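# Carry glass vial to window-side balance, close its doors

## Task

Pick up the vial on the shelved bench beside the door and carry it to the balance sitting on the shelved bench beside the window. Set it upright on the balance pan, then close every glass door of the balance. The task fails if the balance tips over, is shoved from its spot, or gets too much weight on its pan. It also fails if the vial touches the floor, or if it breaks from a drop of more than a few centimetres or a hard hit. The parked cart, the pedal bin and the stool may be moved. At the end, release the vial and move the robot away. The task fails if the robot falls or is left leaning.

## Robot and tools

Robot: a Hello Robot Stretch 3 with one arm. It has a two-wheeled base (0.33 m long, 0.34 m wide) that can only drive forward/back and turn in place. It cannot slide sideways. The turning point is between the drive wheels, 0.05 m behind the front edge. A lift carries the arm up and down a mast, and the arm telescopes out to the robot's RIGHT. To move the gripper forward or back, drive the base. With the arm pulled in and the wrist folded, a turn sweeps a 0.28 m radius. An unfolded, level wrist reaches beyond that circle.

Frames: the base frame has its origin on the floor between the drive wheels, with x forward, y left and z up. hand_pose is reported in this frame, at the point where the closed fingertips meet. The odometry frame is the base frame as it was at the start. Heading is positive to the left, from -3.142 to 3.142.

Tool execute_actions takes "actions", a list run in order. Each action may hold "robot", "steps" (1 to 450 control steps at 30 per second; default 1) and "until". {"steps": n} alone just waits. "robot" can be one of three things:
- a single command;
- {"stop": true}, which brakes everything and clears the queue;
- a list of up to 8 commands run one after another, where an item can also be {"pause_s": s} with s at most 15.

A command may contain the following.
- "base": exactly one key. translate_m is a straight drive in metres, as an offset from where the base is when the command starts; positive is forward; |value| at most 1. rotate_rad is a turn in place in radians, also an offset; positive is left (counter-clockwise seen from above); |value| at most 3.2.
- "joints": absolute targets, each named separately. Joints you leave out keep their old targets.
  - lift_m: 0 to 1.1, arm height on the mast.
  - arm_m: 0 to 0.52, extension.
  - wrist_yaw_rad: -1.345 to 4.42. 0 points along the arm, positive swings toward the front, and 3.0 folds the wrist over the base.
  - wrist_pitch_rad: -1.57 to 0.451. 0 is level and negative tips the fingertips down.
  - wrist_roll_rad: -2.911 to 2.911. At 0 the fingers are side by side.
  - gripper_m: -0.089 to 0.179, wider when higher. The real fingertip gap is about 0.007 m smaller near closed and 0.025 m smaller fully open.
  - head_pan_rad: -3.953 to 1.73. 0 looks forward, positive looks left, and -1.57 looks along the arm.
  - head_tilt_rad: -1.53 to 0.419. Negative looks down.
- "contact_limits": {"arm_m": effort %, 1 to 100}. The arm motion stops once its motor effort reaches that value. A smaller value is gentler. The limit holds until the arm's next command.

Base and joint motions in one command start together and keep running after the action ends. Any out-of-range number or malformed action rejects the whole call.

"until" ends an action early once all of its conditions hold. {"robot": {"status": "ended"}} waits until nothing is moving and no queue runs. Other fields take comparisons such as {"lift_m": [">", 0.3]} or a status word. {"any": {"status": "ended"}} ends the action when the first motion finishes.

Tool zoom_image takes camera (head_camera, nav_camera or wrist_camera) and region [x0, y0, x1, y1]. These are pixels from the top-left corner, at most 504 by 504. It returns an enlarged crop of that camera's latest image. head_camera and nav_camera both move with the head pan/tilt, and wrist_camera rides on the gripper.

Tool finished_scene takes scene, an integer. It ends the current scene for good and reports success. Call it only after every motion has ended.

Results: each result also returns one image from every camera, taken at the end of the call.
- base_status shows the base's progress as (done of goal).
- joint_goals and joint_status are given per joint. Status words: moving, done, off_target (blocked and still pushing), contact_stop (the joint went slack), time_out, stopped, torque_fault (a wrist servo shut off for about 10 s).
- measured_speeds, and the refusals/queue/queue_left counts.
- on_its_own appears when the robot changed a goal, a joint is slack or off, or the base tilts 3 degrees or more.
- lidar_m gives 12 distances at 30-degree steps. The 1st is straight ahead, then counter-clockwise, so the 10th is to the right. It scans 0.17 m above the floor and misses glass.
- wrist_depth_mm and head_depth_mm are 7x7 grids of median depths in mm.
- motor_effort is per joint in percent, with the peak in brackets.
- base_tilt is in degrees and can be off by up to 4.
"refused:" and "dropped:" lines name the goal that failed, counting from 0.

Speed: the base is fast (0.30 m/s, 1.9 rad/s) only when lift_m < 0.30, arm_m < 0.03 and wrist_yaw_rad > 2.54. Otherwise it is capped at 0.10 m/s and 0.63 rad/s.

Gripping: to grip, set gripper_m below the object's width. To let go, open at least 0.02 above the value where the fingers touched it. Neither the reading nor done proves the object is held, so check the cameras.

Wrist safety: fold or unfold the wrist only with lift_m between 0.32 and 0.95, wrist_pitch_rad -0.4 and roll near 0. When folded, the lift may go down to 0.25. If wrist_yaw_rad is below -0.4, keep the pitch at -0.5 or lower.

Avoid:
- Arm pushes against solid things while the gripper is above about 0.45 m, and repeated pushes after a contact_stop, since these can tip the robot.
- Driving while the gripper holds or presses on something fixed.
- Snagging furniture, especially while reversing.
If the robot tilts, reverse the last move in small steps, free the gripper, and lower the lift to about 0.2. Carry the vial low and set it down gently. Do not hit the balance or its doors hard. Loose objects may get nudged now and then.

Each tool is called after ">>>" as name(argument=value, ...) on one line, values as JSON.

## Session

>>> execute_actions(actions=[{"robot":{"joints":{"head_tilt_rad":-0.4}},"steps":25}])

>>> execute_actions(actions=[{"robot":{"joints":{"head_pan_rad":-2.2}},"steps":55}])

Scene clock: 0.83 s.
robot.base_odometry: x=+0.000 y=+0.000 heading=+0.000 (m, m, rad; robot's odometry frame)
robot.turned_by_wheels: +0.000 (rad since the last result)
robot.turned_by_imu: +0.000 (rad since the last result)
robot.base_tilt: forward=+0.4 right=-2.0 (deg)
robot.lidar_m: 2.05 1.36 1.40 1.91 2.54 1.99 1.40 1.34 1.39 1.92 1.42 1.61
robot.head_depth_mm: 2257 2449 2608 2748 2070 1736 1422 / 2130 2286 2477 2732 2253 1745 1413 / 2024 2170 2319 2552 2263 1747 1424 / 1914 2041 2181 2373 2265 1752 1417 / 1824 1945 2064 2223 2267 1740 1421 / 1742 1847 1972 2093 2165 1745 1418 / 1663 1744 1853 1976 2000 1622 1424
robot.base_status: not_commanded
robot.joint_positions: lift_m=+0.427 arm_m=+0.002 wrist_yaw_rad=+2.979 wrist_pitch_rad=-0.343 wrist_roll_rad=-0.017 gripper_m=+0.037 head_pan_rad=-0.001 head_tilt_rad=-0.395
robot.joint_goals: lift_m=+0.427 arm_m=+0.002 wrist_yaw_rad=+2.979 wrist_pitch_rad=-0.343 wrist_roll_rad=-0.017 gripper_m=+0.037 head_pan_rad=-0.001 head_tilt_rad=-0.400
robot.joint_status: lift_m=not_commanded arm_m=not_commanded wrist_yaw_rad=not_commanded wrist_pitch_rad=not_commanded wrist_roll_rad=not_commanded gripper_m=not_commanded head_pan_rad=not_commanded head_tilt_rad=done
robot.measured_speeds: translate_m=+0.000 rotate_rad=+0.000 lift_m=+0.000 arm_m=+0.000 wrist_yaw_rad=+0.000 wrist_pitch_rad=+0.000 wrist_roll_rad=+0.000 head_pan_rad=+0.000 head_tilt_rad=+0.000
robot: refusals=0 queue=done queue_left=0
robot.motor_effort: left_wheel=+0(1) right_wheel=+0(0) lift_m=+40(40) arm_m=+0(0) wrist_yaw_rad=-1(0) wrist_pitch_rad=+4(4) wrist_roll_rad=+0(0) gripper_m=+0(0) head_pan_rad=+0(0) head_tilt_rad=-3(30) (%)
robot.hand_pose: x=+0.0165 y=+0.0826 z=+0.4571 quat_wxyz=(+0.177, +0.698, +0.066, +0.691) (m; robot's base frame)
robot.wrist_depth_mm: - - - - - - 980 / - - - - - - - / - - - - - - - / - - - - - - - / 809 839 - 847 847 835 833 / 681 677 - 691 676 678 693 / 587 579 568 587 575 582 580
pictures: head_camera (sideways: a quarter turn clockwise sets it upright), nav_camera (sideways: a quarter turn counterclockwise sets it upright), wrist_camera
Images, in order (width x height): head_camera 896x504, nav_camera 672x504, wrist_camera 644x364.

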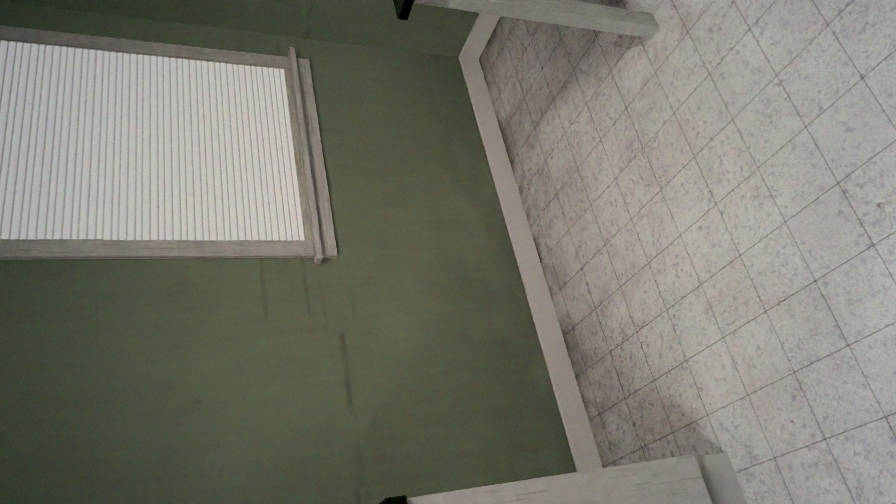

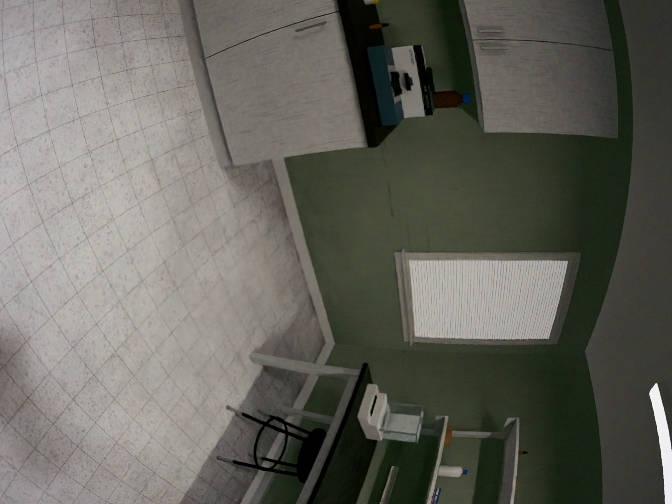

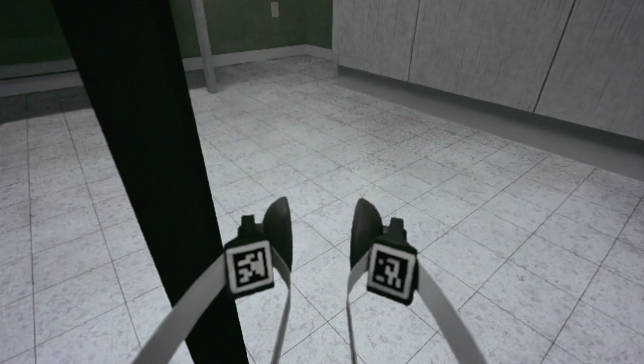

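Scene clock: 2.67 s.
robot.base_odometry: x=+0.000 y=+0.000 heading=+0.000 (m, m, rad; robot's odometry frame)
robot.turned_by_wheels: +0.000 (rad since the last result)
robot.turned_by_imu: +0.000 (rad since the last result)
robot.base_tilt: forward=+0.2 right=-2.1 (deg)
robot.lidar_m: 2.05 1.36 1.41 1.91 2.54 2.00 1.40 1.35 1.39 1.93 1.42 1.62
robot.head_depth_mm: 1488 1582 1677 1794 1928 1636 1421 / 1540 1648 1750 1863 1596 1633 1419 / 1612 1720 1830 1946 1605 1673 1419 / 1671 1792 1925 2071 1709 1728 1419 / 1748 1854 2016 2095 2137 1749 1419 / 1825 1942 2105 1989 2055 1756 1423 / 1907 2062 2198 2036 2144 1755 1424
robot.base_status: not_commanded
robot.joint_positions: lift_m=+0.427 arm_m=+0.002 wrist_yaw_rad=+2.979 wrist_pitch_rad=-0.343 wrist_roll_rad=-0.017 gripper_m=+0.037 head_pan_rad=-2.193 head_tilt_rad=-0.395
robot.joint_goals: lift_m=+0.427 arm_m=+0.002 wrist_yaw_rad=+2.979 wrist_pitch_rad=-0.343 wrist_roll_rad=-0.017 gripper_m=+0.037 head_pan_rad=-2.200 head_tilt_rad=-0.400
robot.joint_status: lift_m=not_commanded arm_m=not_commanded wrist_yaw_rad=not_commanded wrist_pitch_rad=not_commanded wrist_roll_rad=not_commanded gripper_m=not_commanded head_pan_rad=done head_tilt_rad=done
robot.measured_speeds: translate_m=+0.000 rotate_rad=+0.000 lift_m=+0.000 arm_m=+0.000 wrist_yaw_rad=+0.000 wrist_pitch_rad=+0.000 wrist_roll_rad=+0.000 head_pan_rad=+0.000 head_tilt_rad=+0.000
robot: refusals=0 queue=done queue_left=0
robot.motor_effort: left_wheel=+0(0) right_wheel=+0(0) lift_m=+40(40) arm_m=+0(0) wrist_yaw_rad=+0(1) wrist_pitch_rad=+4(4) wrist_roll_rad=+0(0) gripper_m=+0(0) head_pan_rad=-3(41) head_tilt_rad=-2(3) (%)
robot.hand_pose: x=+0.0165 y=+0.0826 z=+0.4571 quat_wxyz=(+0.177, +0.698, +0.066, +0.691) (m; robot's base frame)
robot.wrist_depth_mm: - - - - - - 959 / - - - - - - - / - - - - - - - / - - - - - - - / 803 838 - 800 826 817 825 / 671 668 - 683 676 690 672 / 583 586 580 578 578 589 593
pictures: head_camera (sideways: a quarter turn clockwise sets it upright), nav_camera (sideways: a quarter turn counterclockwise sets it upright), wrist_camera
Images, in order (width x height): head_camera 896x504, nav_camera 672x504, wrist_camera 644x364.

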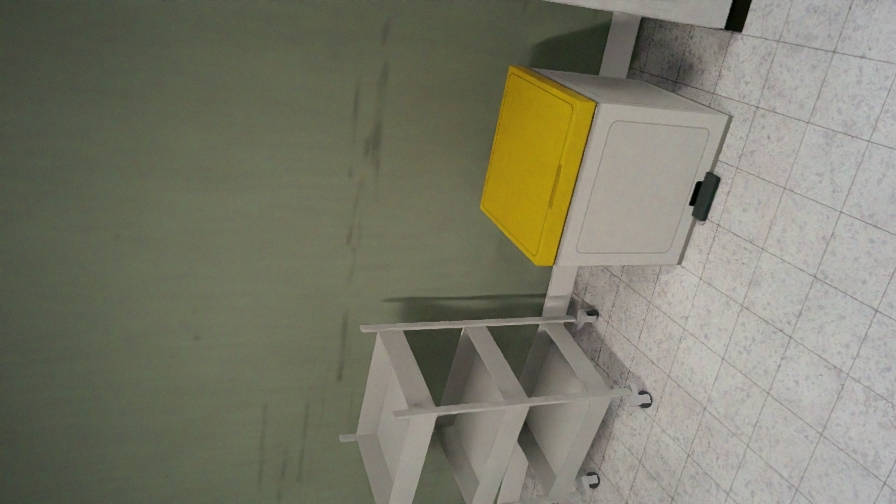

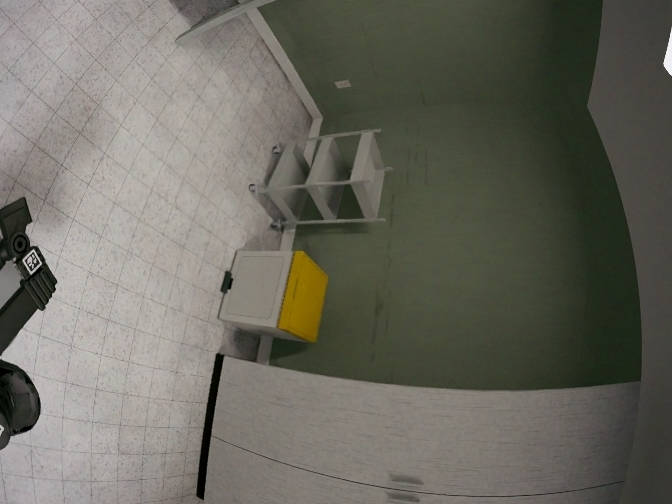

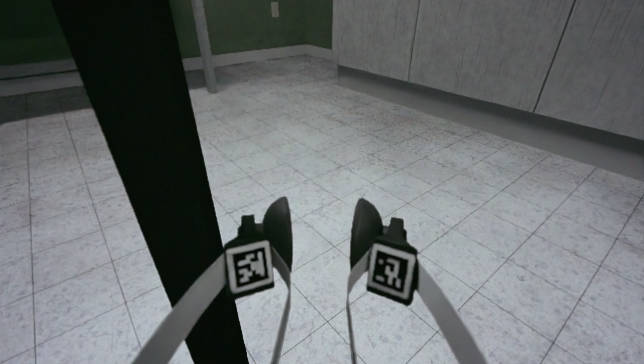

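>>> execute_actions(actions=[{"robot":{"base":{"rotate_rad":2.08},"joints":{"head_pan_rad":-2.7,"lift_m":0.28}},"steps":200,"until":{"robot":{"status":"ended"}}}])

>>> zoom_image(camera="head_camera", region=[170,140,420,390])

>>> execute_actions(actions=[{"robot":{"base":{"translate_m":0.7},"joints":{"head_pan_rad":0}},"steps":200,"until":{"robot":{"status":"ended"}}}])

Scene clock: 7.40 s.
robot.base_odometry: x=+0.000 y=+0.000 heading=+2.080 (m, m, rad; robot's odometry frame)
robot.turned_by_wheels: +2.080 (rad since the last result)
robot.turned_by_imu: +2.077 (rad since the last result)
robot.base_tilt: forward=+0.3 right=-2.2 (deg)
robot.lidar_m: 2.53 2.00 1.41 1.34 1.37 1.85 1.43 1.72 2.06 1.36 1.40 1.86
robot.head_depth_mm: 1753 1844 1954 1452 2178 1746 1419 / 1836 1932 2000 1555 2204 1743 1415 / 1891 2014 2105 1674 2186 1738 1407 / 1979 2082 2189 1679 2127 1744 1419 / 2019 2141 1826 2394 2257 1739 1422 / 2143 2295 2447 1759 2085 1741 1418 / 2250 2409 2631 2757 2278 1744 1432
robot.base_status: done (rotate_rad +2.0799 of +2.0800)
robot.joint_positions: lift_m=+0.280 arm_m=+0.002 wrist_yaw_rad=+2.979 wrist_pitch_rad=-0.343 wrist_roll_rad=-0.017 gripper_m=+0.037 head_pan_rad=-2.693 head_tilt_rad=-0.396
robot.joint_goals: lift_m=+0.280 arm_m=+0.002 wrist_yaw_rad=+2.979 wrist_pitch_rad=-0.343 wrist_roll_rad=-0.017 gripper_m=+0.037 head_pan_rad=-2.700 head_tilt_rad=-0.400
robot.joint_status: lift_m=done arm_m=not_commanded wrist_yaw_rad=not_commanded wrist_pitch_rad=not_commanded wrist_roll_rad=not_commanded gripper_m=not_commanded head_pan_rad=done head_tilt_rad=done
robot.measured_speeds: translate_m=+0.000 rotate_rad=+0.000 lift_m=+0.000 arm_m=+0.000 wrist_yaw_rad=+0.000 wrist_pitch_rad=+0.000 wrist_roll_rad=+0.000 head_pan_rad=+0.000 head_tilt_rad=+0.000
robot: refusals=0 queue=done queue_left=0
robot.motor_effort: left_wheel=-2(8) right_wheel=+2(11) lift_m=+27(39) arm_m=-1(0) wrist_yaw_rad=+0(0) wrist_pitch_rad=+4(4) wrist_roll_rad=+0(0) gripper_m=+0(1) head_pan_rad=-2(29) head_tilt_rad=-2(2) (%)
robot.hand_pose: x=+0.0165 y=+0.0826 z=+0.3101 quat_wxyz=(+0.177, +0.698, +0.066, +0.691) (m; robot's base frame)
robot.wrist_depth_mm: - - - - - - - / - - - - - - - / - - - - - - - / 781 749 770 761 779 791 766 / 601 609 - 606 630 607 607 / 508 504 - 527 498 510 508 / 440 - - - 437 431 433
pictures: head_camera (sideways: a quarter turn clockwise sets it upright), nav_camera (sideways: a quarter turn counterclockwise sets it upright), wrist_camera
Images, in order (width x height): head_camera 896x504, nav_camera 672x504, wrist_camera 644x364.

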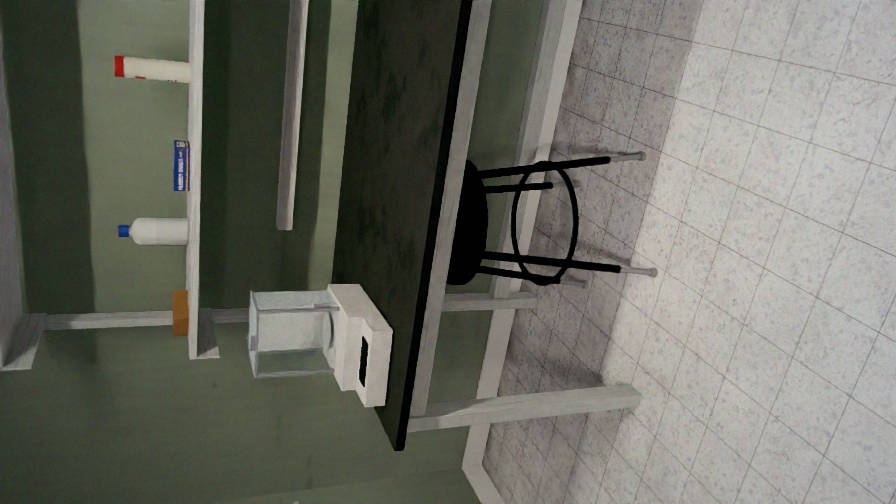

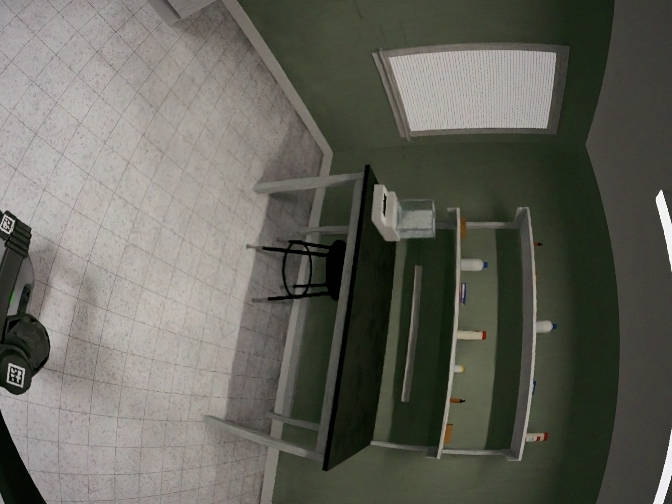

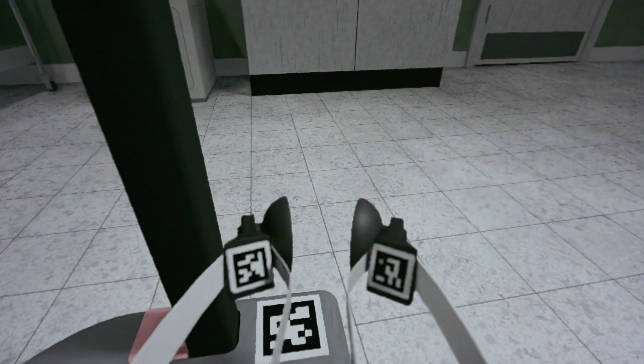

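Region (170, 140, 420, 390) of head_camera's 896x504 image, scaled by 2.016, with more detail than that image has.

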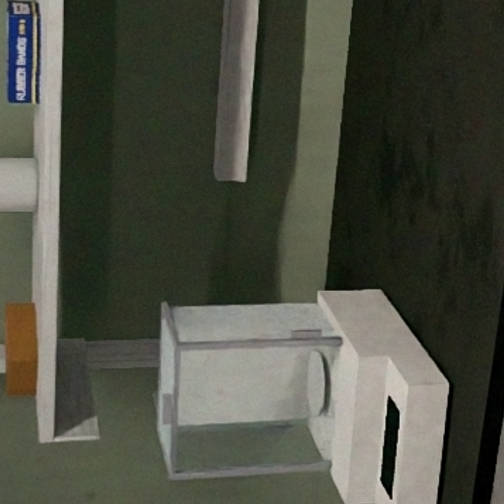

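Scene clock: 11.53 s.
robot.base_odometry: x=-0.341 y=+0.611 heading=+2.080 (m, m, rad; robot's odometry frame)
robot.turned_by_wheels: +0.000 (rad since the last result)
robot.turned_by_imu: -0.002 (rad since the last result)
robot.base_tilt: forward=+0.4 right=-2.0 (deg)
robot.lidar_m: 1.83 1.38 1.90 1.37 1.41 1.88 2.11 2.29 1.40 1.33 1.37 1.35
robot.head_depth_mm: 1635 1701 1862 1359 2147 1737 1415 / 1645 1746 1874 1357 2138 1739 1411 / 1634 1739 1835 1355 2136 1730 1421 / 1628 1721 1827 1354 2114 1736 1415 / 1619 1716 1814 1356 2085 1738 1414 / 1614 1706 1812 1362 2032 1745 1419 / 1604 1705 1812 1363 2085 1745 1418
robot.base_status: done (translate_m +0.7000 of +0.7000)
robot.joint_positions: lift_m=+0.280 arm_m=+0.002 wrist_yaw_rad=+2.979 wrist_pitch_rad=-0.343 wrist_roll_rad=-0.017 gripper_m=+0.037 head_pan_rad=-0.007 head_tilt_rad=-0.396
robot.joint_goals: lift_m=+0.280 arm_m=+0.002 wrist_yaw_rad=+2.979 wrist_pitch_rad=-0.343 wrist_roll_rad=-0.017 gripper_m=+0.037 head_pan_rad=+0.000 head_tilt_rad=-0.400
robot.joint_status: lift_m=done arm_m=not_commanded wrist_yaw_rad=not_commanded wrist_pitch_rad=not_commanded wrist_roll_rad=not_commanded gripper_m=not_commanded head_pan_rad=done head_tilt_rad=done
robot.measured_speeds: translate_m=+0.000 rotate_rad=+0.000 lift_m=+0.000 arm_m=+0.000 wrist_yaw_rad=+0.000 wrist_pitch_rad=+0.000 wrist_roll_rad=+0.000 head_pan_rad=+0.000 head_tilt_rad=+0.000
robot: refusals=0 queue=done queue_left=0
robot.motor_effort: left_wheel=-2(5) right_wheel=+2(9) lift_m=+27(27) arm_m=-1(0) wrist_yaw_rad=+1(0) wrist_pitch_rad=+4(4) wrist_roll_rad=+0(0) gripper_m=+0(1) head_pan_rad=+3(42) head_tilt_rad=-2(2) (%)
robot.hand_pose: x=+0.0165 y=+0.0826 z=+0.3101 quat_wxyz=(+0.177, +0.698, +0.066, +0.691) (m; robot's base frame)
robot.wrist_depth_mm: - - - - - - - / - - - - - - - / - - - - - - - / 787 747 773 753 766 787 796 / 602 609 - 597 610 618 608 / 509 498 - 528 506 510 506 / 440 - - - 433 432 435
pictures: head_camera (sideways: a quarter turn clockwise sets it upright), nav_camera (sideways: a quarter turn counterclockwise sets it upright), wrist_camera
Images, in order (width x height): head_camera 896x504, nav_camera 672x504, wrist_camera 644x364.

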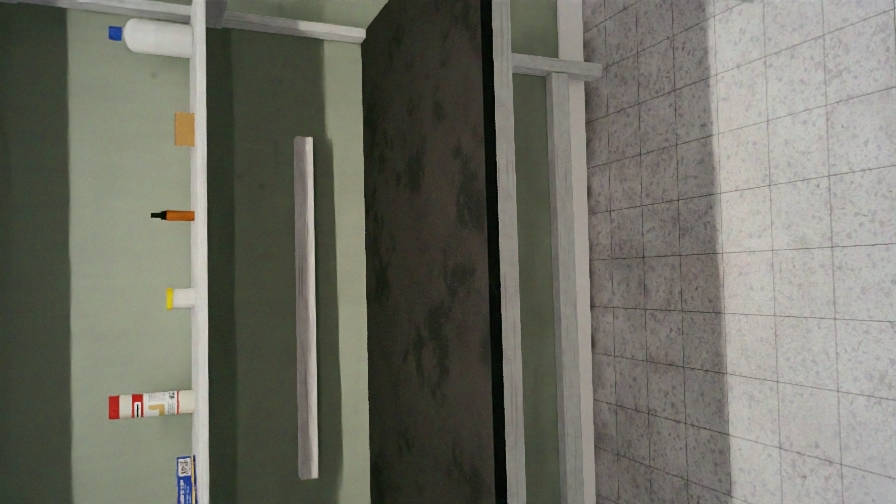

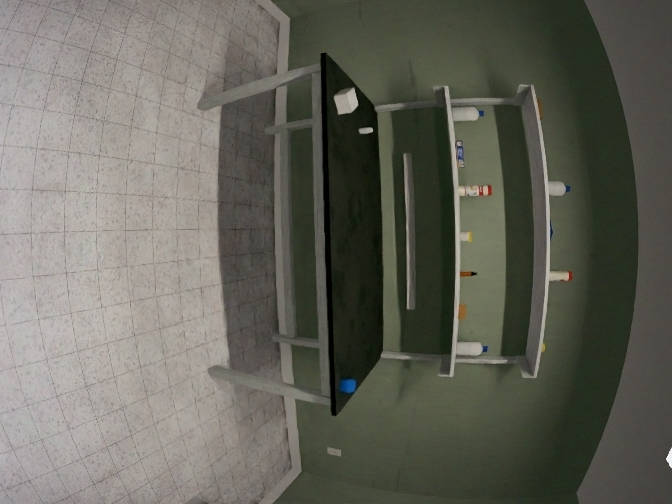

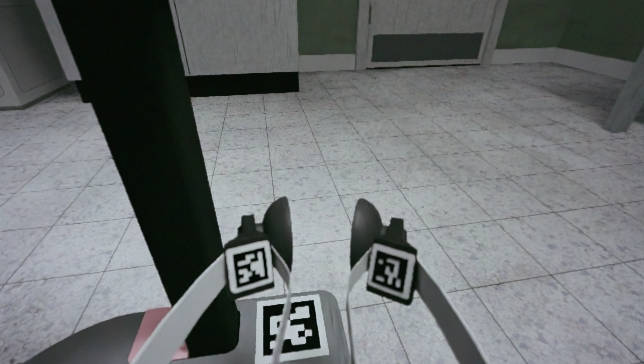

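>>> execute_actions(actions=[{"robot":[{"base":{"rotate_rad":0.64},"joints":{"head_pan_rad":-1.57,"head_tilt_rad":-0.65}},{"base":{"translate_m":0.935}},{"base":{"rotate_rad":1.03},"joints":{"lift_m":0.9,"wrist_pitch_rad":-0.4}},{"joints":{"wrist_yaw_rad":0,"gripper_m":0.09,"arm_m":0.2}}],"steps":450},{"steps":450,"until":{"robot":{"status":"ended"}}}])

Scene clock: 28.13 s.
robot.base_odometry: x=-1.194 y=+0.994 heading=-2.533 (m, m, rad; robot's odometry frame)
robot.turned_by_wheels: +1.670 (rad since the last result)
robot.turned_by_imu: +1.664 (rad since the last result)
robot.base_tilt: forward=+0.3 right=-2.1 (deg)
robot.lidar_m: 1.29 1.04 1.27 2.85 2.51 1.90 1.85 1.24 1.08 1.04 0.45 1.33
robot.head_depth_mm: 966 1039 1145 - 659 596 1217 / 971 1044 1151 - 661 597 1216 / 976 1051 1148 - 660 597 1215 / 981 1088 1145 857 648 597 1216 / 986 1092 1153 868 629 613 1215 / 933 1068 1193 871 680 612 870 / 971 1109 1251 1396 699 614 1167
robot.base_status: done (rotate_rad +1.0299 of +1.0300)
robot.joint_positions: lift_m=+0.900 arm_m=+0.200 wrist_yaw_rad=+0.003 wrist_pitch_rad=-0.411 wrist_roll_rad=-0.017 gripper_m=+0.090 head_pan_rad=-1.563 head_tilt_rad=-0.643
robot.joint_goals: lift_m=+0.900 arm_m=+0.200 wrist_yaw_rad=+0.000 wrist_pitch_rad=-0.400 wrist_roll_rad=-0.017 gripper_m=+0.090 head_pan_rad=-1.570 head_tilt_rad=-0.650
robot.joint_status: lift_m=done arm_m=done wrist_yaw_rad=done wrist_pitch_rad=done wrist_roll_rad=not_commanded gripper_m=done head_pan_rad=done head_tilt_rad=done
robot.measured_speeds: translate_m=+0.000 rotate_rad=+0.000 lift_m=+0.000 arm_m=+0.000 wrist_yaw_rad=+0.000 wrist_pitch_rad=+0.000 wrist_roll_rad=+0.000 head_pan_rad=+0.000 head_tilt_rad=+0.000
robot: refusals=0 queue=done queue_left=0
robot.motor_effort: left_wheel=-2(8) right_wheel=+2(9) lift_m=+52(54) arm_m=+3(3) wrist_yaw_rad=-3(3) wrist_pitch_rad=+4(5) wrist_roll_rad=+0(0) gripper_m=+1(80) head_pan_rad=-2(39) head_tilt_rad=-4(25) (%)
robot.hand_pose: x=-0.0209 y=-0.5698 z=+0.9138 quat_wxyz=(+0.698, +0.147, -0.686, -0.142) (m; robot's base frame)
robot.wrist_depth_mm: 686 663 638 640 556 560 558 / 749 749 717 707 707 699 672 / 826 809 567 573 584 591 590 / 964 462 451 426 445 446 452 / - 361 366 365 373 360 366 / 316 305 297 306 298 315 308 / 265 205 264 263 266 267 266
pictures: head_camera (sideways: a quarter turn clockwise sets it upright), nav_camera (sideways: a quarter turn counterclockwise sets it upright), wrist_camera
Images, in order (width x height): head_camera 896x504, nav_camera 672x504, wrist_camera 644x364.

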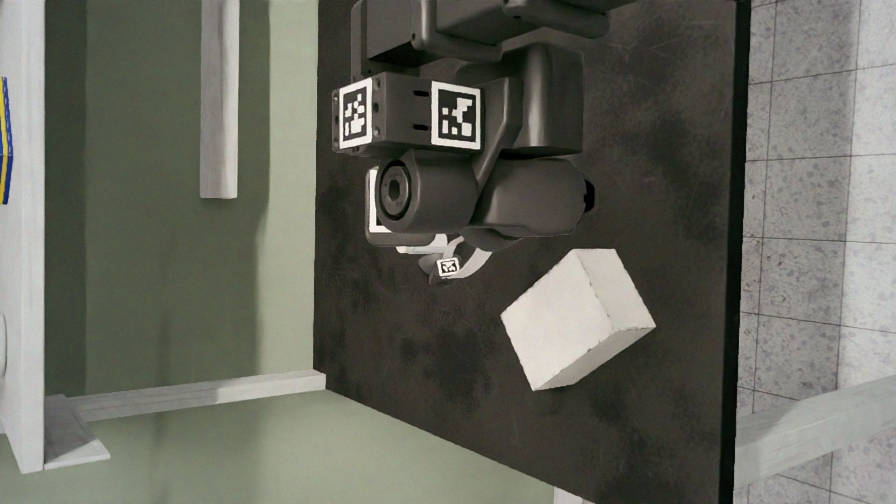

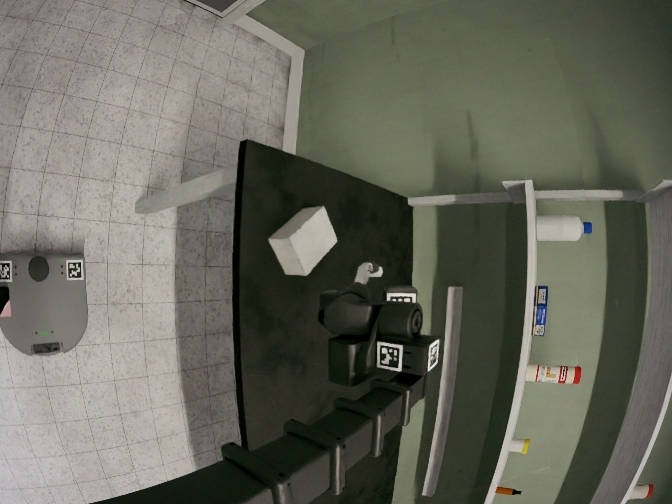

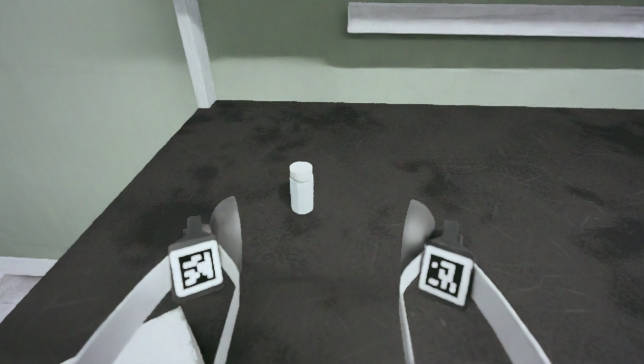

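>>> execute_actions(actions=[{"robot":[{"joints":{"arm_m":0.33,"lift_m":0.86,"wrist_yaw_rad":0.12}},{"joints":{"arm_m":0.39,"lift_m":0.797}}],"steps":200,"until":{"robot":{"status":"ended"}}}])

Scene clock: 32.50 s.
robot.base_odometry: x=-1.194 y=+0.994 heading=-2.533 (m, m, rad; robot's odometry frame)
robot.turned_by_wheels: +0.000 (rad since the last result)
robot.turned_by_imu: -0.001 (rad since the last result)
robot.base_tilt: forward=+0.2 right=-2.1 (deg)
robot.lidar_m: 1.29 1.04 1.26 2.86 2.52 1.90 1.85 1.24 1.08 1.05 0.45 1.32
robot.head_depth_mm: 964 1040 1138 879 - - 1181 / 971 1042 1148 - 697 597 1217 / 974 1053 1154 - 698 598 1217 / 983 1091 1146 838 661 598 1208 / 988 1098 1150 868 628 612 1216 / 933 1077 1189 870 679 613 873 / 972 1105 1251 1397 700 613 1165
robot.base_status: done (rotate_rad +1.0299 of +1.0300)
robot.joint_positions: lift_m=+0.797 arm_m=+0.390 wrist_yaw_rad=+0.118 wrist_pitch_rad=-0.412 wrist_roll_rad=-0.017 gripper_m=+0.090 head_pan_rad=-1.563 head_tilt_rad=-0.643
robot.joint_goals: lift_m=+0.797 arm_m=+0.390 wrist_yaw_rad=+0.120 wrist_pitch_rad=-0.400 wrist_roll_rad=-0.017 gripper_m=+0.090 head_pan_rad=-1.570 head_tilt_rad=-0.650
robot.joint_status: lift_m=done arm_m=done wrist_yaw_rad=done wrist_pitch_rad=done wrist_roll_rad=not_commanded gripper_m=done head_pan_rad=done head_tilt_rad=done
robot.measured_speeds: translate_m=+0.000 rotate_rad=+0.000 lift_m=+0.000 arm_m=+0.000 wrist_yaw_rad=+0.000 wrist_pitch_rad=+0.000 wrist_roll_rad=+0.000 head_pan_rad=+0.000 head_tilt_rad=+0.000
robot: refusals=0 queue=done queue_left=0
robot.motor_effort: left_wheel=-2(2) right_wheel=+2(2) lift_m=+27(52) arm_m=+3(4) wrist_yaw_rad=+1(4) wrist_pitch_rad=+4(4) wrist_roll_rad=+0(0) gripper_m=+1(0) head_pan_rad=-3(3) head_tilt_rad=-4(4) (%)
robot.hand_pose: x=+0.0051 y=-0.7582 z=+0.8115 quat_wxyz=(+0.706, +0.186, -0.676, -0.102) (m; robot's base frame)
robot.wrist_depth_mm: 562 525 489 485 457 436 419 / 635 599 462 503 483 473 458 / 712 354 354 354 353 360 355 / 281 271 271 275 273 272 274 / 221 220 228 166 225 222 226 / 186 186 182 180 186 191 189 / 161 161 161 162 161 162 162
pictures: head_camera (sideways: a quarter turn clockwise sets it upright), nav_camera (sideways: a quarter turn counterclockwise sets it upright), wrist_camera
Images, in order (width x height): head_camera 896x504, nav_camera 672x504, wrist_camera 644x364.

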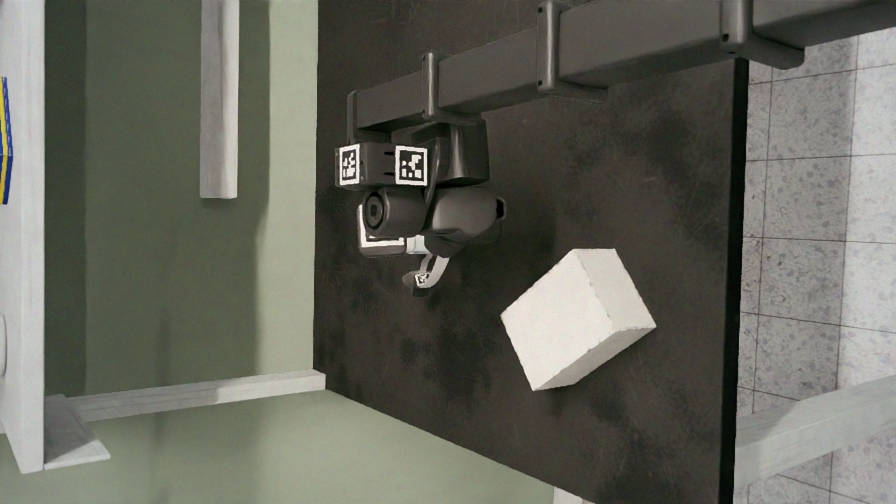

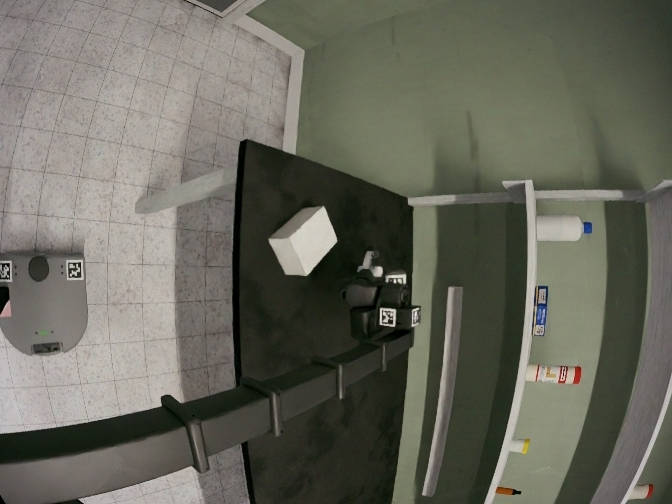

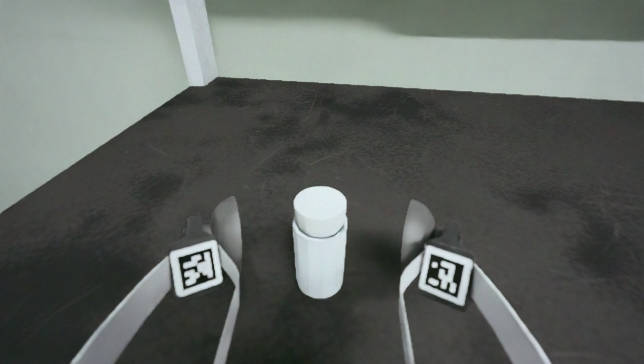

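>>> execute_actions(actions=[{"robot":[{"joints":{"arm_m":0.405,"lift_m":0.788,"wrist_yaw_rad":0.135}},{"joints":{"gripper_m":-0.02}},{"joints":{"lift_m":0.92}}],"steps":300,"until":{"robot":{"status":"ended"}}}])

>>> execute_actions(actions=[{"robot":[{"joints":{"arm_m":0}},{"joints":{"wrist_yaw_rad":2.7},"base":{"rotate_rad":2.2}},{"joints":{"lift_m":0.28,"head_pan_rad":-1.1},"base":{"translate_m":0.5}},{"base":{"translate_m":1}},{"base":{"translate_m":1}},{"base":{"translate_m":0.7}},{"base":{"rotate_rad":-0.67}},{"base":{"translate_m":0.25},"joints":{"lift_m":0.93}}],"steps":450},{"steps":450,"until":{"robot":{"status":"ended"}}},{"steps":450,"until":{"robot":{"status":"ended"}}}])

Scene clock: 39.20 s.
robot.base_odometry: x=-1.194 y=+0.994 heading=-2.533 (m, m, rad; robot's odometry frame)
robot.turned_by_wheels: +0.000 (rad since the last result)
robot.turned_by_imu: -0.002 (rad since the last result)
robot.base_tilt: forward=+0.4 right=-2.1 (deg)
robot.lidar_m: 1.29 1.04 1.27 2.85 2.51 1.90 1.86 1.24 1.08 1.05 0.45 1.33
robot.head_depth_mm: 966 1033 - 810 697 598 1216 / 966 1056 1049 869 698 598 1213 / 975 1047 - 866 698 598 1216 / 977 1073 1099 868 661 598 1219 / 985 1098 1145 866 628 612 1213 / 932 1072 1192 871 678 612 874 / 974 1110 1256 1397 698 612 1168
robot.base_status: done (rotate_rad +1.0299 of +1.0300)
robot.joint_positions: lift_m=+0.920 arm_m=+0.405 wrist_yaw_rad=+0.133 wrist_pitch_rad=-0.413 wrist_roll_rad=-0.017 gripper_m=-0.019 head_pan_rad=-1.563 head_tilt_rad=-0.643
robot.joint_goals: lift_m=+0.920 arm_m=+0.405 wrist_yaw_rad=+0.135 wrist_pitch_rad=-0.400 wrist_roll_rad=-0.017 gripper_m=-0.020 head_pan_rad=-1.570 head_tilt_rad=-0.650
robot.joint_status: lift_m=done arm_m=done wrist_yaw_rad=done wrist_pitch_rad=done wrist_roll_rad=not_commanded gripper_m=done head_pan_rad=done head_tilt_rad=done
robot.measured_speeds: translate_m=+0.000 rotate_rad=+0.000 lift_m=+0.000 arm_m=+0.000 wrist_yaw_rad=+0.000 wrist_pitch_rad=+0.000 wrist_roll_rad=+0.000 head_pan_rad=+0.000 head_tilt_rad=+0.000
robot: refusals=0 queue=done queue_left=0
robot.motor_effort: left_wheel=-2(2) right_wheel=+2(2) lift_m=+52(55) arm_m=+3(4) wrist_yaw_rad=+3(3) wrist_pitch_rad=+4(4) wrist_roll_rad=+0(0) gripper_m=-17(92) head_pan_rad=-2(3) head_tilt_rad=-4(4) (%)
robot.hand_pose: x=+0.0082 y=-0.7727 z=+0.9335 quat_wxyz=(+0.706, +0.191, -0.675, -0.097) (m; robot's base frame)
robot.wrist_depth_mm: 554 533 486 465 448 417 400 / 618 583 526 514 486 385 374 / 704 641 574 566 544 510 482 / 828 753 477 476 484 486 482 / 958 804 394 132 398 391 396 / - 326 318 150 321 328 331 / 636 283 282 282 285 286 284
pictures: head_camera (sideways: a quarter turn clockwise sets it upright), nav_camera (sideways: a quarter turn counterclockwise sets it upright), wrist_camera
Images, in order (width x height): head_camera 896x504, nav_camera 672x504, wrist_camera 644x364.

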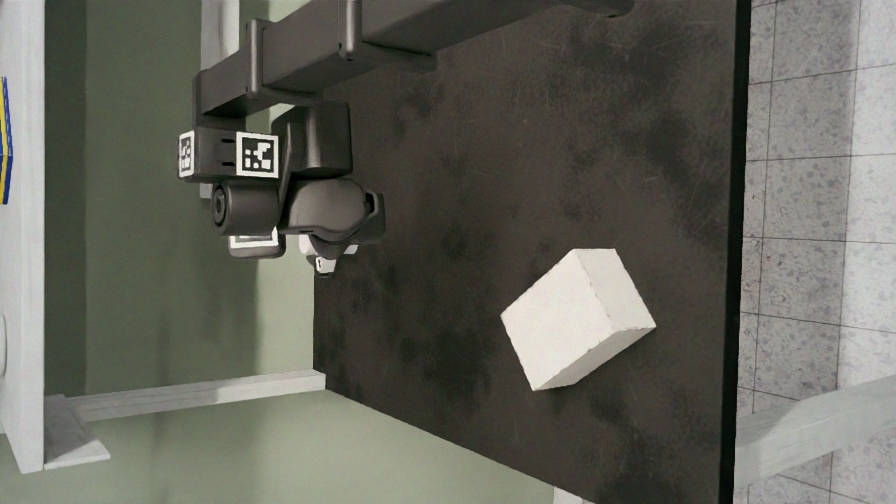

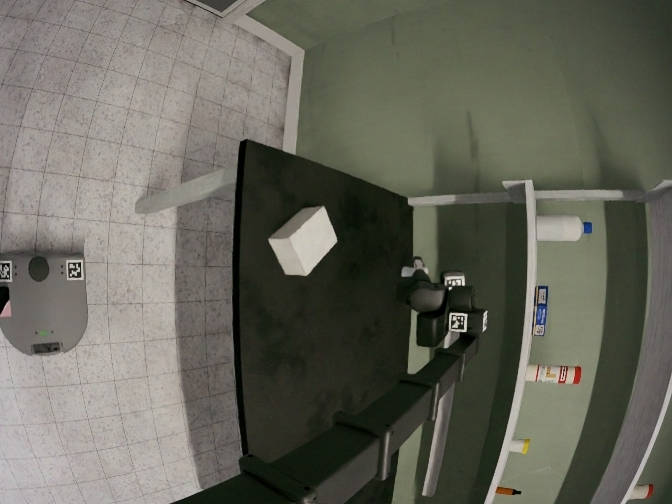

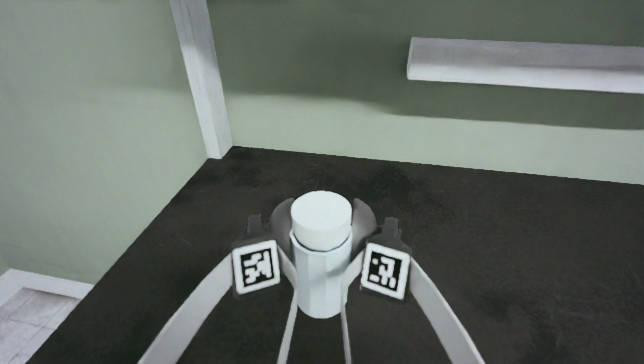

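Scene clock: 76.40 s.
robot.base_odometry: x=+1.964 y=-0.264 heading=-1.003 (m, m, rad; robot's odometry frame)
robot.turned_by_wheels: +1.530 (rad since the last result)
robot.turned_by_imu: +1.520 (rad since the last result)
robot.base_tilt: forward=+0.3 right=-2.1 (deg)
robot.lidar_m: 0.85 0.69 0.51 0.49 0.51 0.69 1.03 3.85 2.93 0.39 0.40 0.80
robot.head_depth_mm: 2766 1679 1146 866 739 - - / 2506 1687 1144 867 678 604 1152 / 1955 1680 1151 744 626 605 814 / 1572 1612 1095 710 626 627 1214 / 1340 1417 1054 686 645 1322 1213 / 1146 1159 680 686 669 1375 1215 / 995 1049 600 787 717 1322 1223
robot.base_status: done (translate_m +0.2500 of +0.2500)
robot.joint_positions: lift_m=+0.930 arm_m=+0.003 wrist_yaw_rad=+2.698 wrist_pitch_rad=-0.414 wrist_roll_rad=-0.017 gripper_m=-0.019 head_pan_rad=-1.107 head_tilt_rad=-0.643
robot.joint_goals: lift_m=+0.930 arm_m=+0.000 wrist_yaw_rad=+2.700 wrist_pitch_rad=-0.400 wrist_roll_rad=-0.017 gripper_m=-0.020 head_pan_rad=-1.100 head_tilt_rad=-0.650
robot.joint_status: lift_m=done arm_m=done wrist_yaw_rad=done wrist_pitch_rad=done wrist_roll_rad=not_commanded gripper_m=done head_pan_rad=done head_tilt_rad=done
robot.measured_speeds: translate_m=+0.000 rotate_rad=+0.000 lift_m=+0.000 arm_m=+0.000 wrist_yaw_rad=+0.000 wrist_pitch_rad=+0.000 wrist_roll_rad=+0.000 head_pan_rad=+0.000 head_tilt_rad=+0.000
robot: refusals=0 queue=done queue_left=0
robot.motor_effort: left_wheel=+1(9) right_wheel=-2(8) lift_m=+52(57) arm_m=-4(5) wrist_yaw_rad=+2(1) wrist_pitch_rad=+4(4) wrist_roll_rad=+0(0) gripper_m=-17(17) head_pan_rad=+3(31) head_tilt_rad=-4(4) (%)
robot.hand_pose: x=+0.0752 y=+0.0553 z=+0.9432 quat_wxyz=(+0.294, +0.701, -0.008, +0.649) (m; robot's base frame)
robot.wrist_depth_mm: 381 425 467 522 600 680 643 / 413 455 509 578 650 777 679 / 441 469 535 636 753 832 679 / 474 533 607 696 883 912 713 / - 591 661 132 - 959 723 / - 669 788 150 - - 758 / 617 - 896 - - - 794
pictures: head_camera (sideways: a quarter turn clockwise sets it upright), nav_camera (sideways: a quarter turn counterclockwise sets it upright), wrist_camera
Images, in order (width x height): head_camera 896x504, nav_camera 672x504, wrist_camera 644x364.

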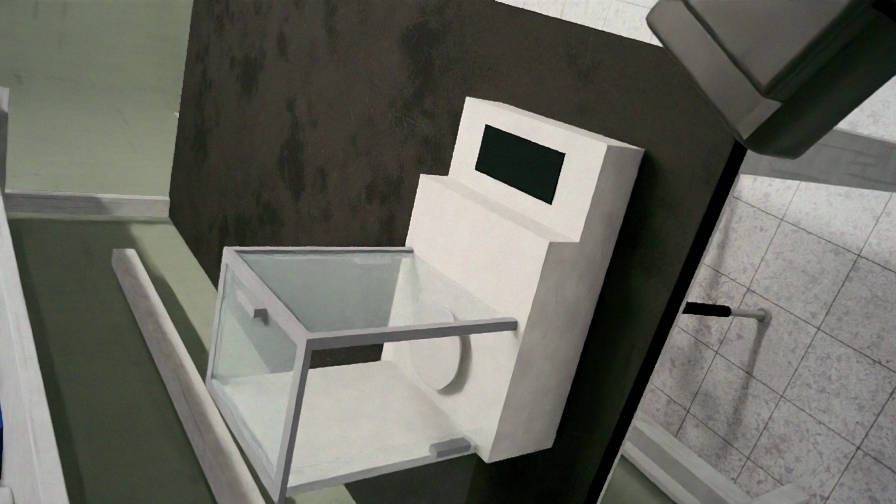

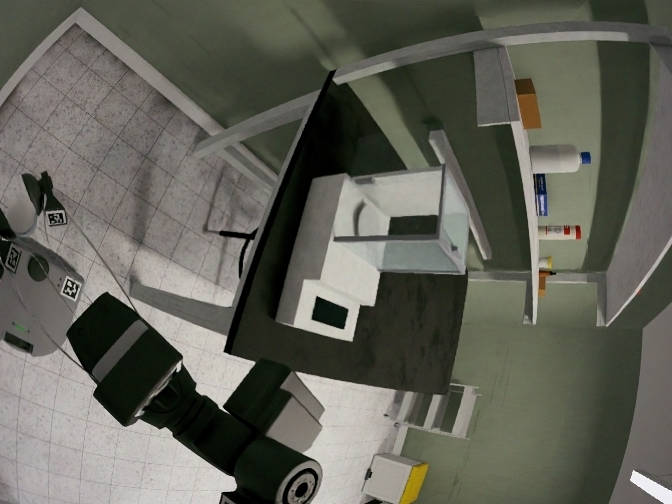

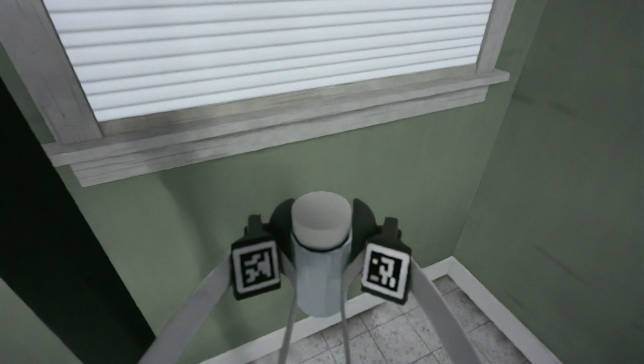

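>>> execute_actions(actions=[{"robot":[{"base":{"rotate_rad":0.3}},{"base":{"translate_m":0.38},"joints":{"wrist_yaw_rad":0,"head_pan_rad":-1.4}},{"base":{"rotate_rad":-0.27}}],"steps":450,"until":{"robot":{"status":"ended"}}}])

Scene clock: 85.43 s.
robot.base_odometry: x=+2.254 y=-0.510 heading=-0.973 (m, m, rad; robot's odometry frame)
robot.turned_by_wheels: +0.030 (rad since the last result)
robot.turned_by_imu: +0.027 (rad since the last result)
robot.base_tilt: forward=+0.3 right=-2.3 (deg)
robot.lidar_m: 0.49 0.51 0.39 0.38 0.39 0.55 1.40 4.23 0.56 0.73 0.59 0.51
robot.head_depth_mm: 2732 1697 741 685 630 - - / 2842 1676 1093 686 630 - - / 2855 1678 1050 685 653 1320 1215 / 617 1582 1148 867 696 1381 1216 / 456 443 1150 870 718 1381 1216 / 424 451 1096 869 717 1223 1147 / 429 461 912 900 740 933 1136
robot.base_status: done (rotate_rad -0.2699 of -0.2700)
robot.joint_positions: lift_m=+0.930 arm_m=+0.003 wrist_yaw_rad=+0.002 wrist_pitch_rad=-0.414 wrist_roll_rad=-0.017 gripper_m=-0.019 head_pan_rad=-1.393 head_tilt_rad=-0.643
robot.joint_goals: lift_m=+0.930 arm_m=+0.000 wrist_yaw_rad=+0.000 wrist_pitch_rad=-0.400 wrist_roll_rad=-0.017 gripper_m=-0.020 head_pan_rad=-1.400 head_tilt_rad=-0.650
robot.joint_status: lift_m=done arm_m=done wrist_yaw_rad=done wrist_pitch_rad=done wrist_roll_rad=not_commanded gripper_m=done head_pan_rad=done head_tilt_rad=done
robot.measured_speeds: translate_m=+0.000 rotate_rad=+0.000 lift_m=+0.000 arm_m=+0.000 wrist_yaw_rad=+0.000 wrist_pitch_rad=+0.000 wrist_roll_rad=+0.000 head_pan_rad=+0.000 head_tilt_rad=+0.000
robot: refusals=0 queue=done queue_left=0
robot.motor_effort: left_wheel=+1(6) right_wheel=-1(6) lift_m=+52(52) arm_m=-3(4) wrist_yaw_rad=-1(4) wrist_pitch_rad=+4(5) wrist_roll_rad=+0(0) gripper_m=-17(17) head_pan_rad=-2(23) head_tilt_rad=-4(4) (%)
robot.hand_pose: x=-0.0211 y=-0.3727 z=+0.9432 quat_wxyz=(+0.698, +0.147, -0.686, -0.144) (m; robot's base frame)
robot.wrist_depth_mm: 527 706 888 - - - - / 539 800 788 916 933 - - / 557 640 571 408 458 - - / 500 496 455 339 351 456 - / 406 406 406 133 376 388 - / 365 352 363 149 364 353 - / 508 668 - - - 465 -
pictures: head_camera (sideways: a quarter turn clockwise sets it upright), nav_camera (sideways: a quarter turn counterclockwise sets it upright), wrist_camera
Images, in order (width x height): head_camera 896x504, nav_camera 672x504, wrist_camera 644x364.

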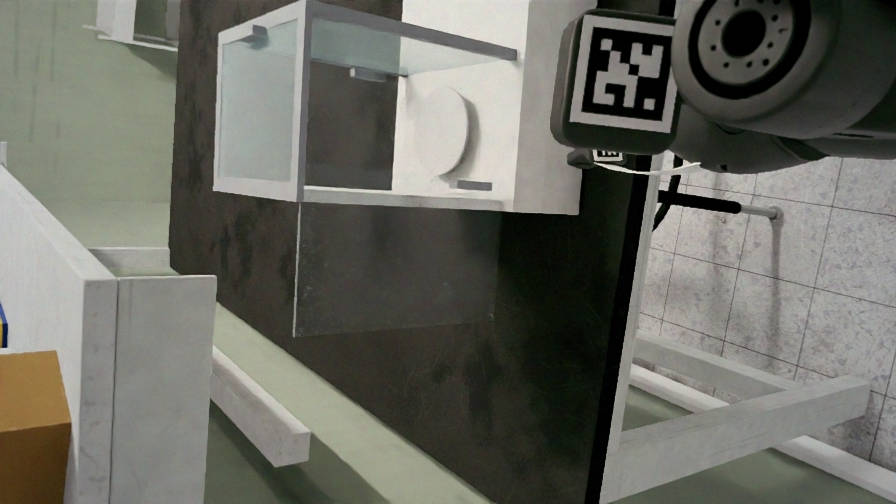

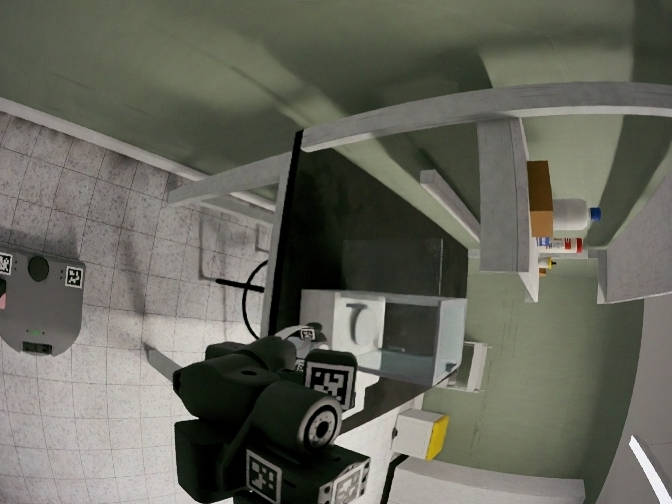

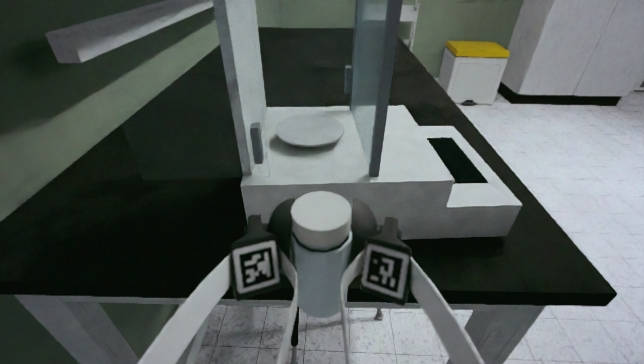

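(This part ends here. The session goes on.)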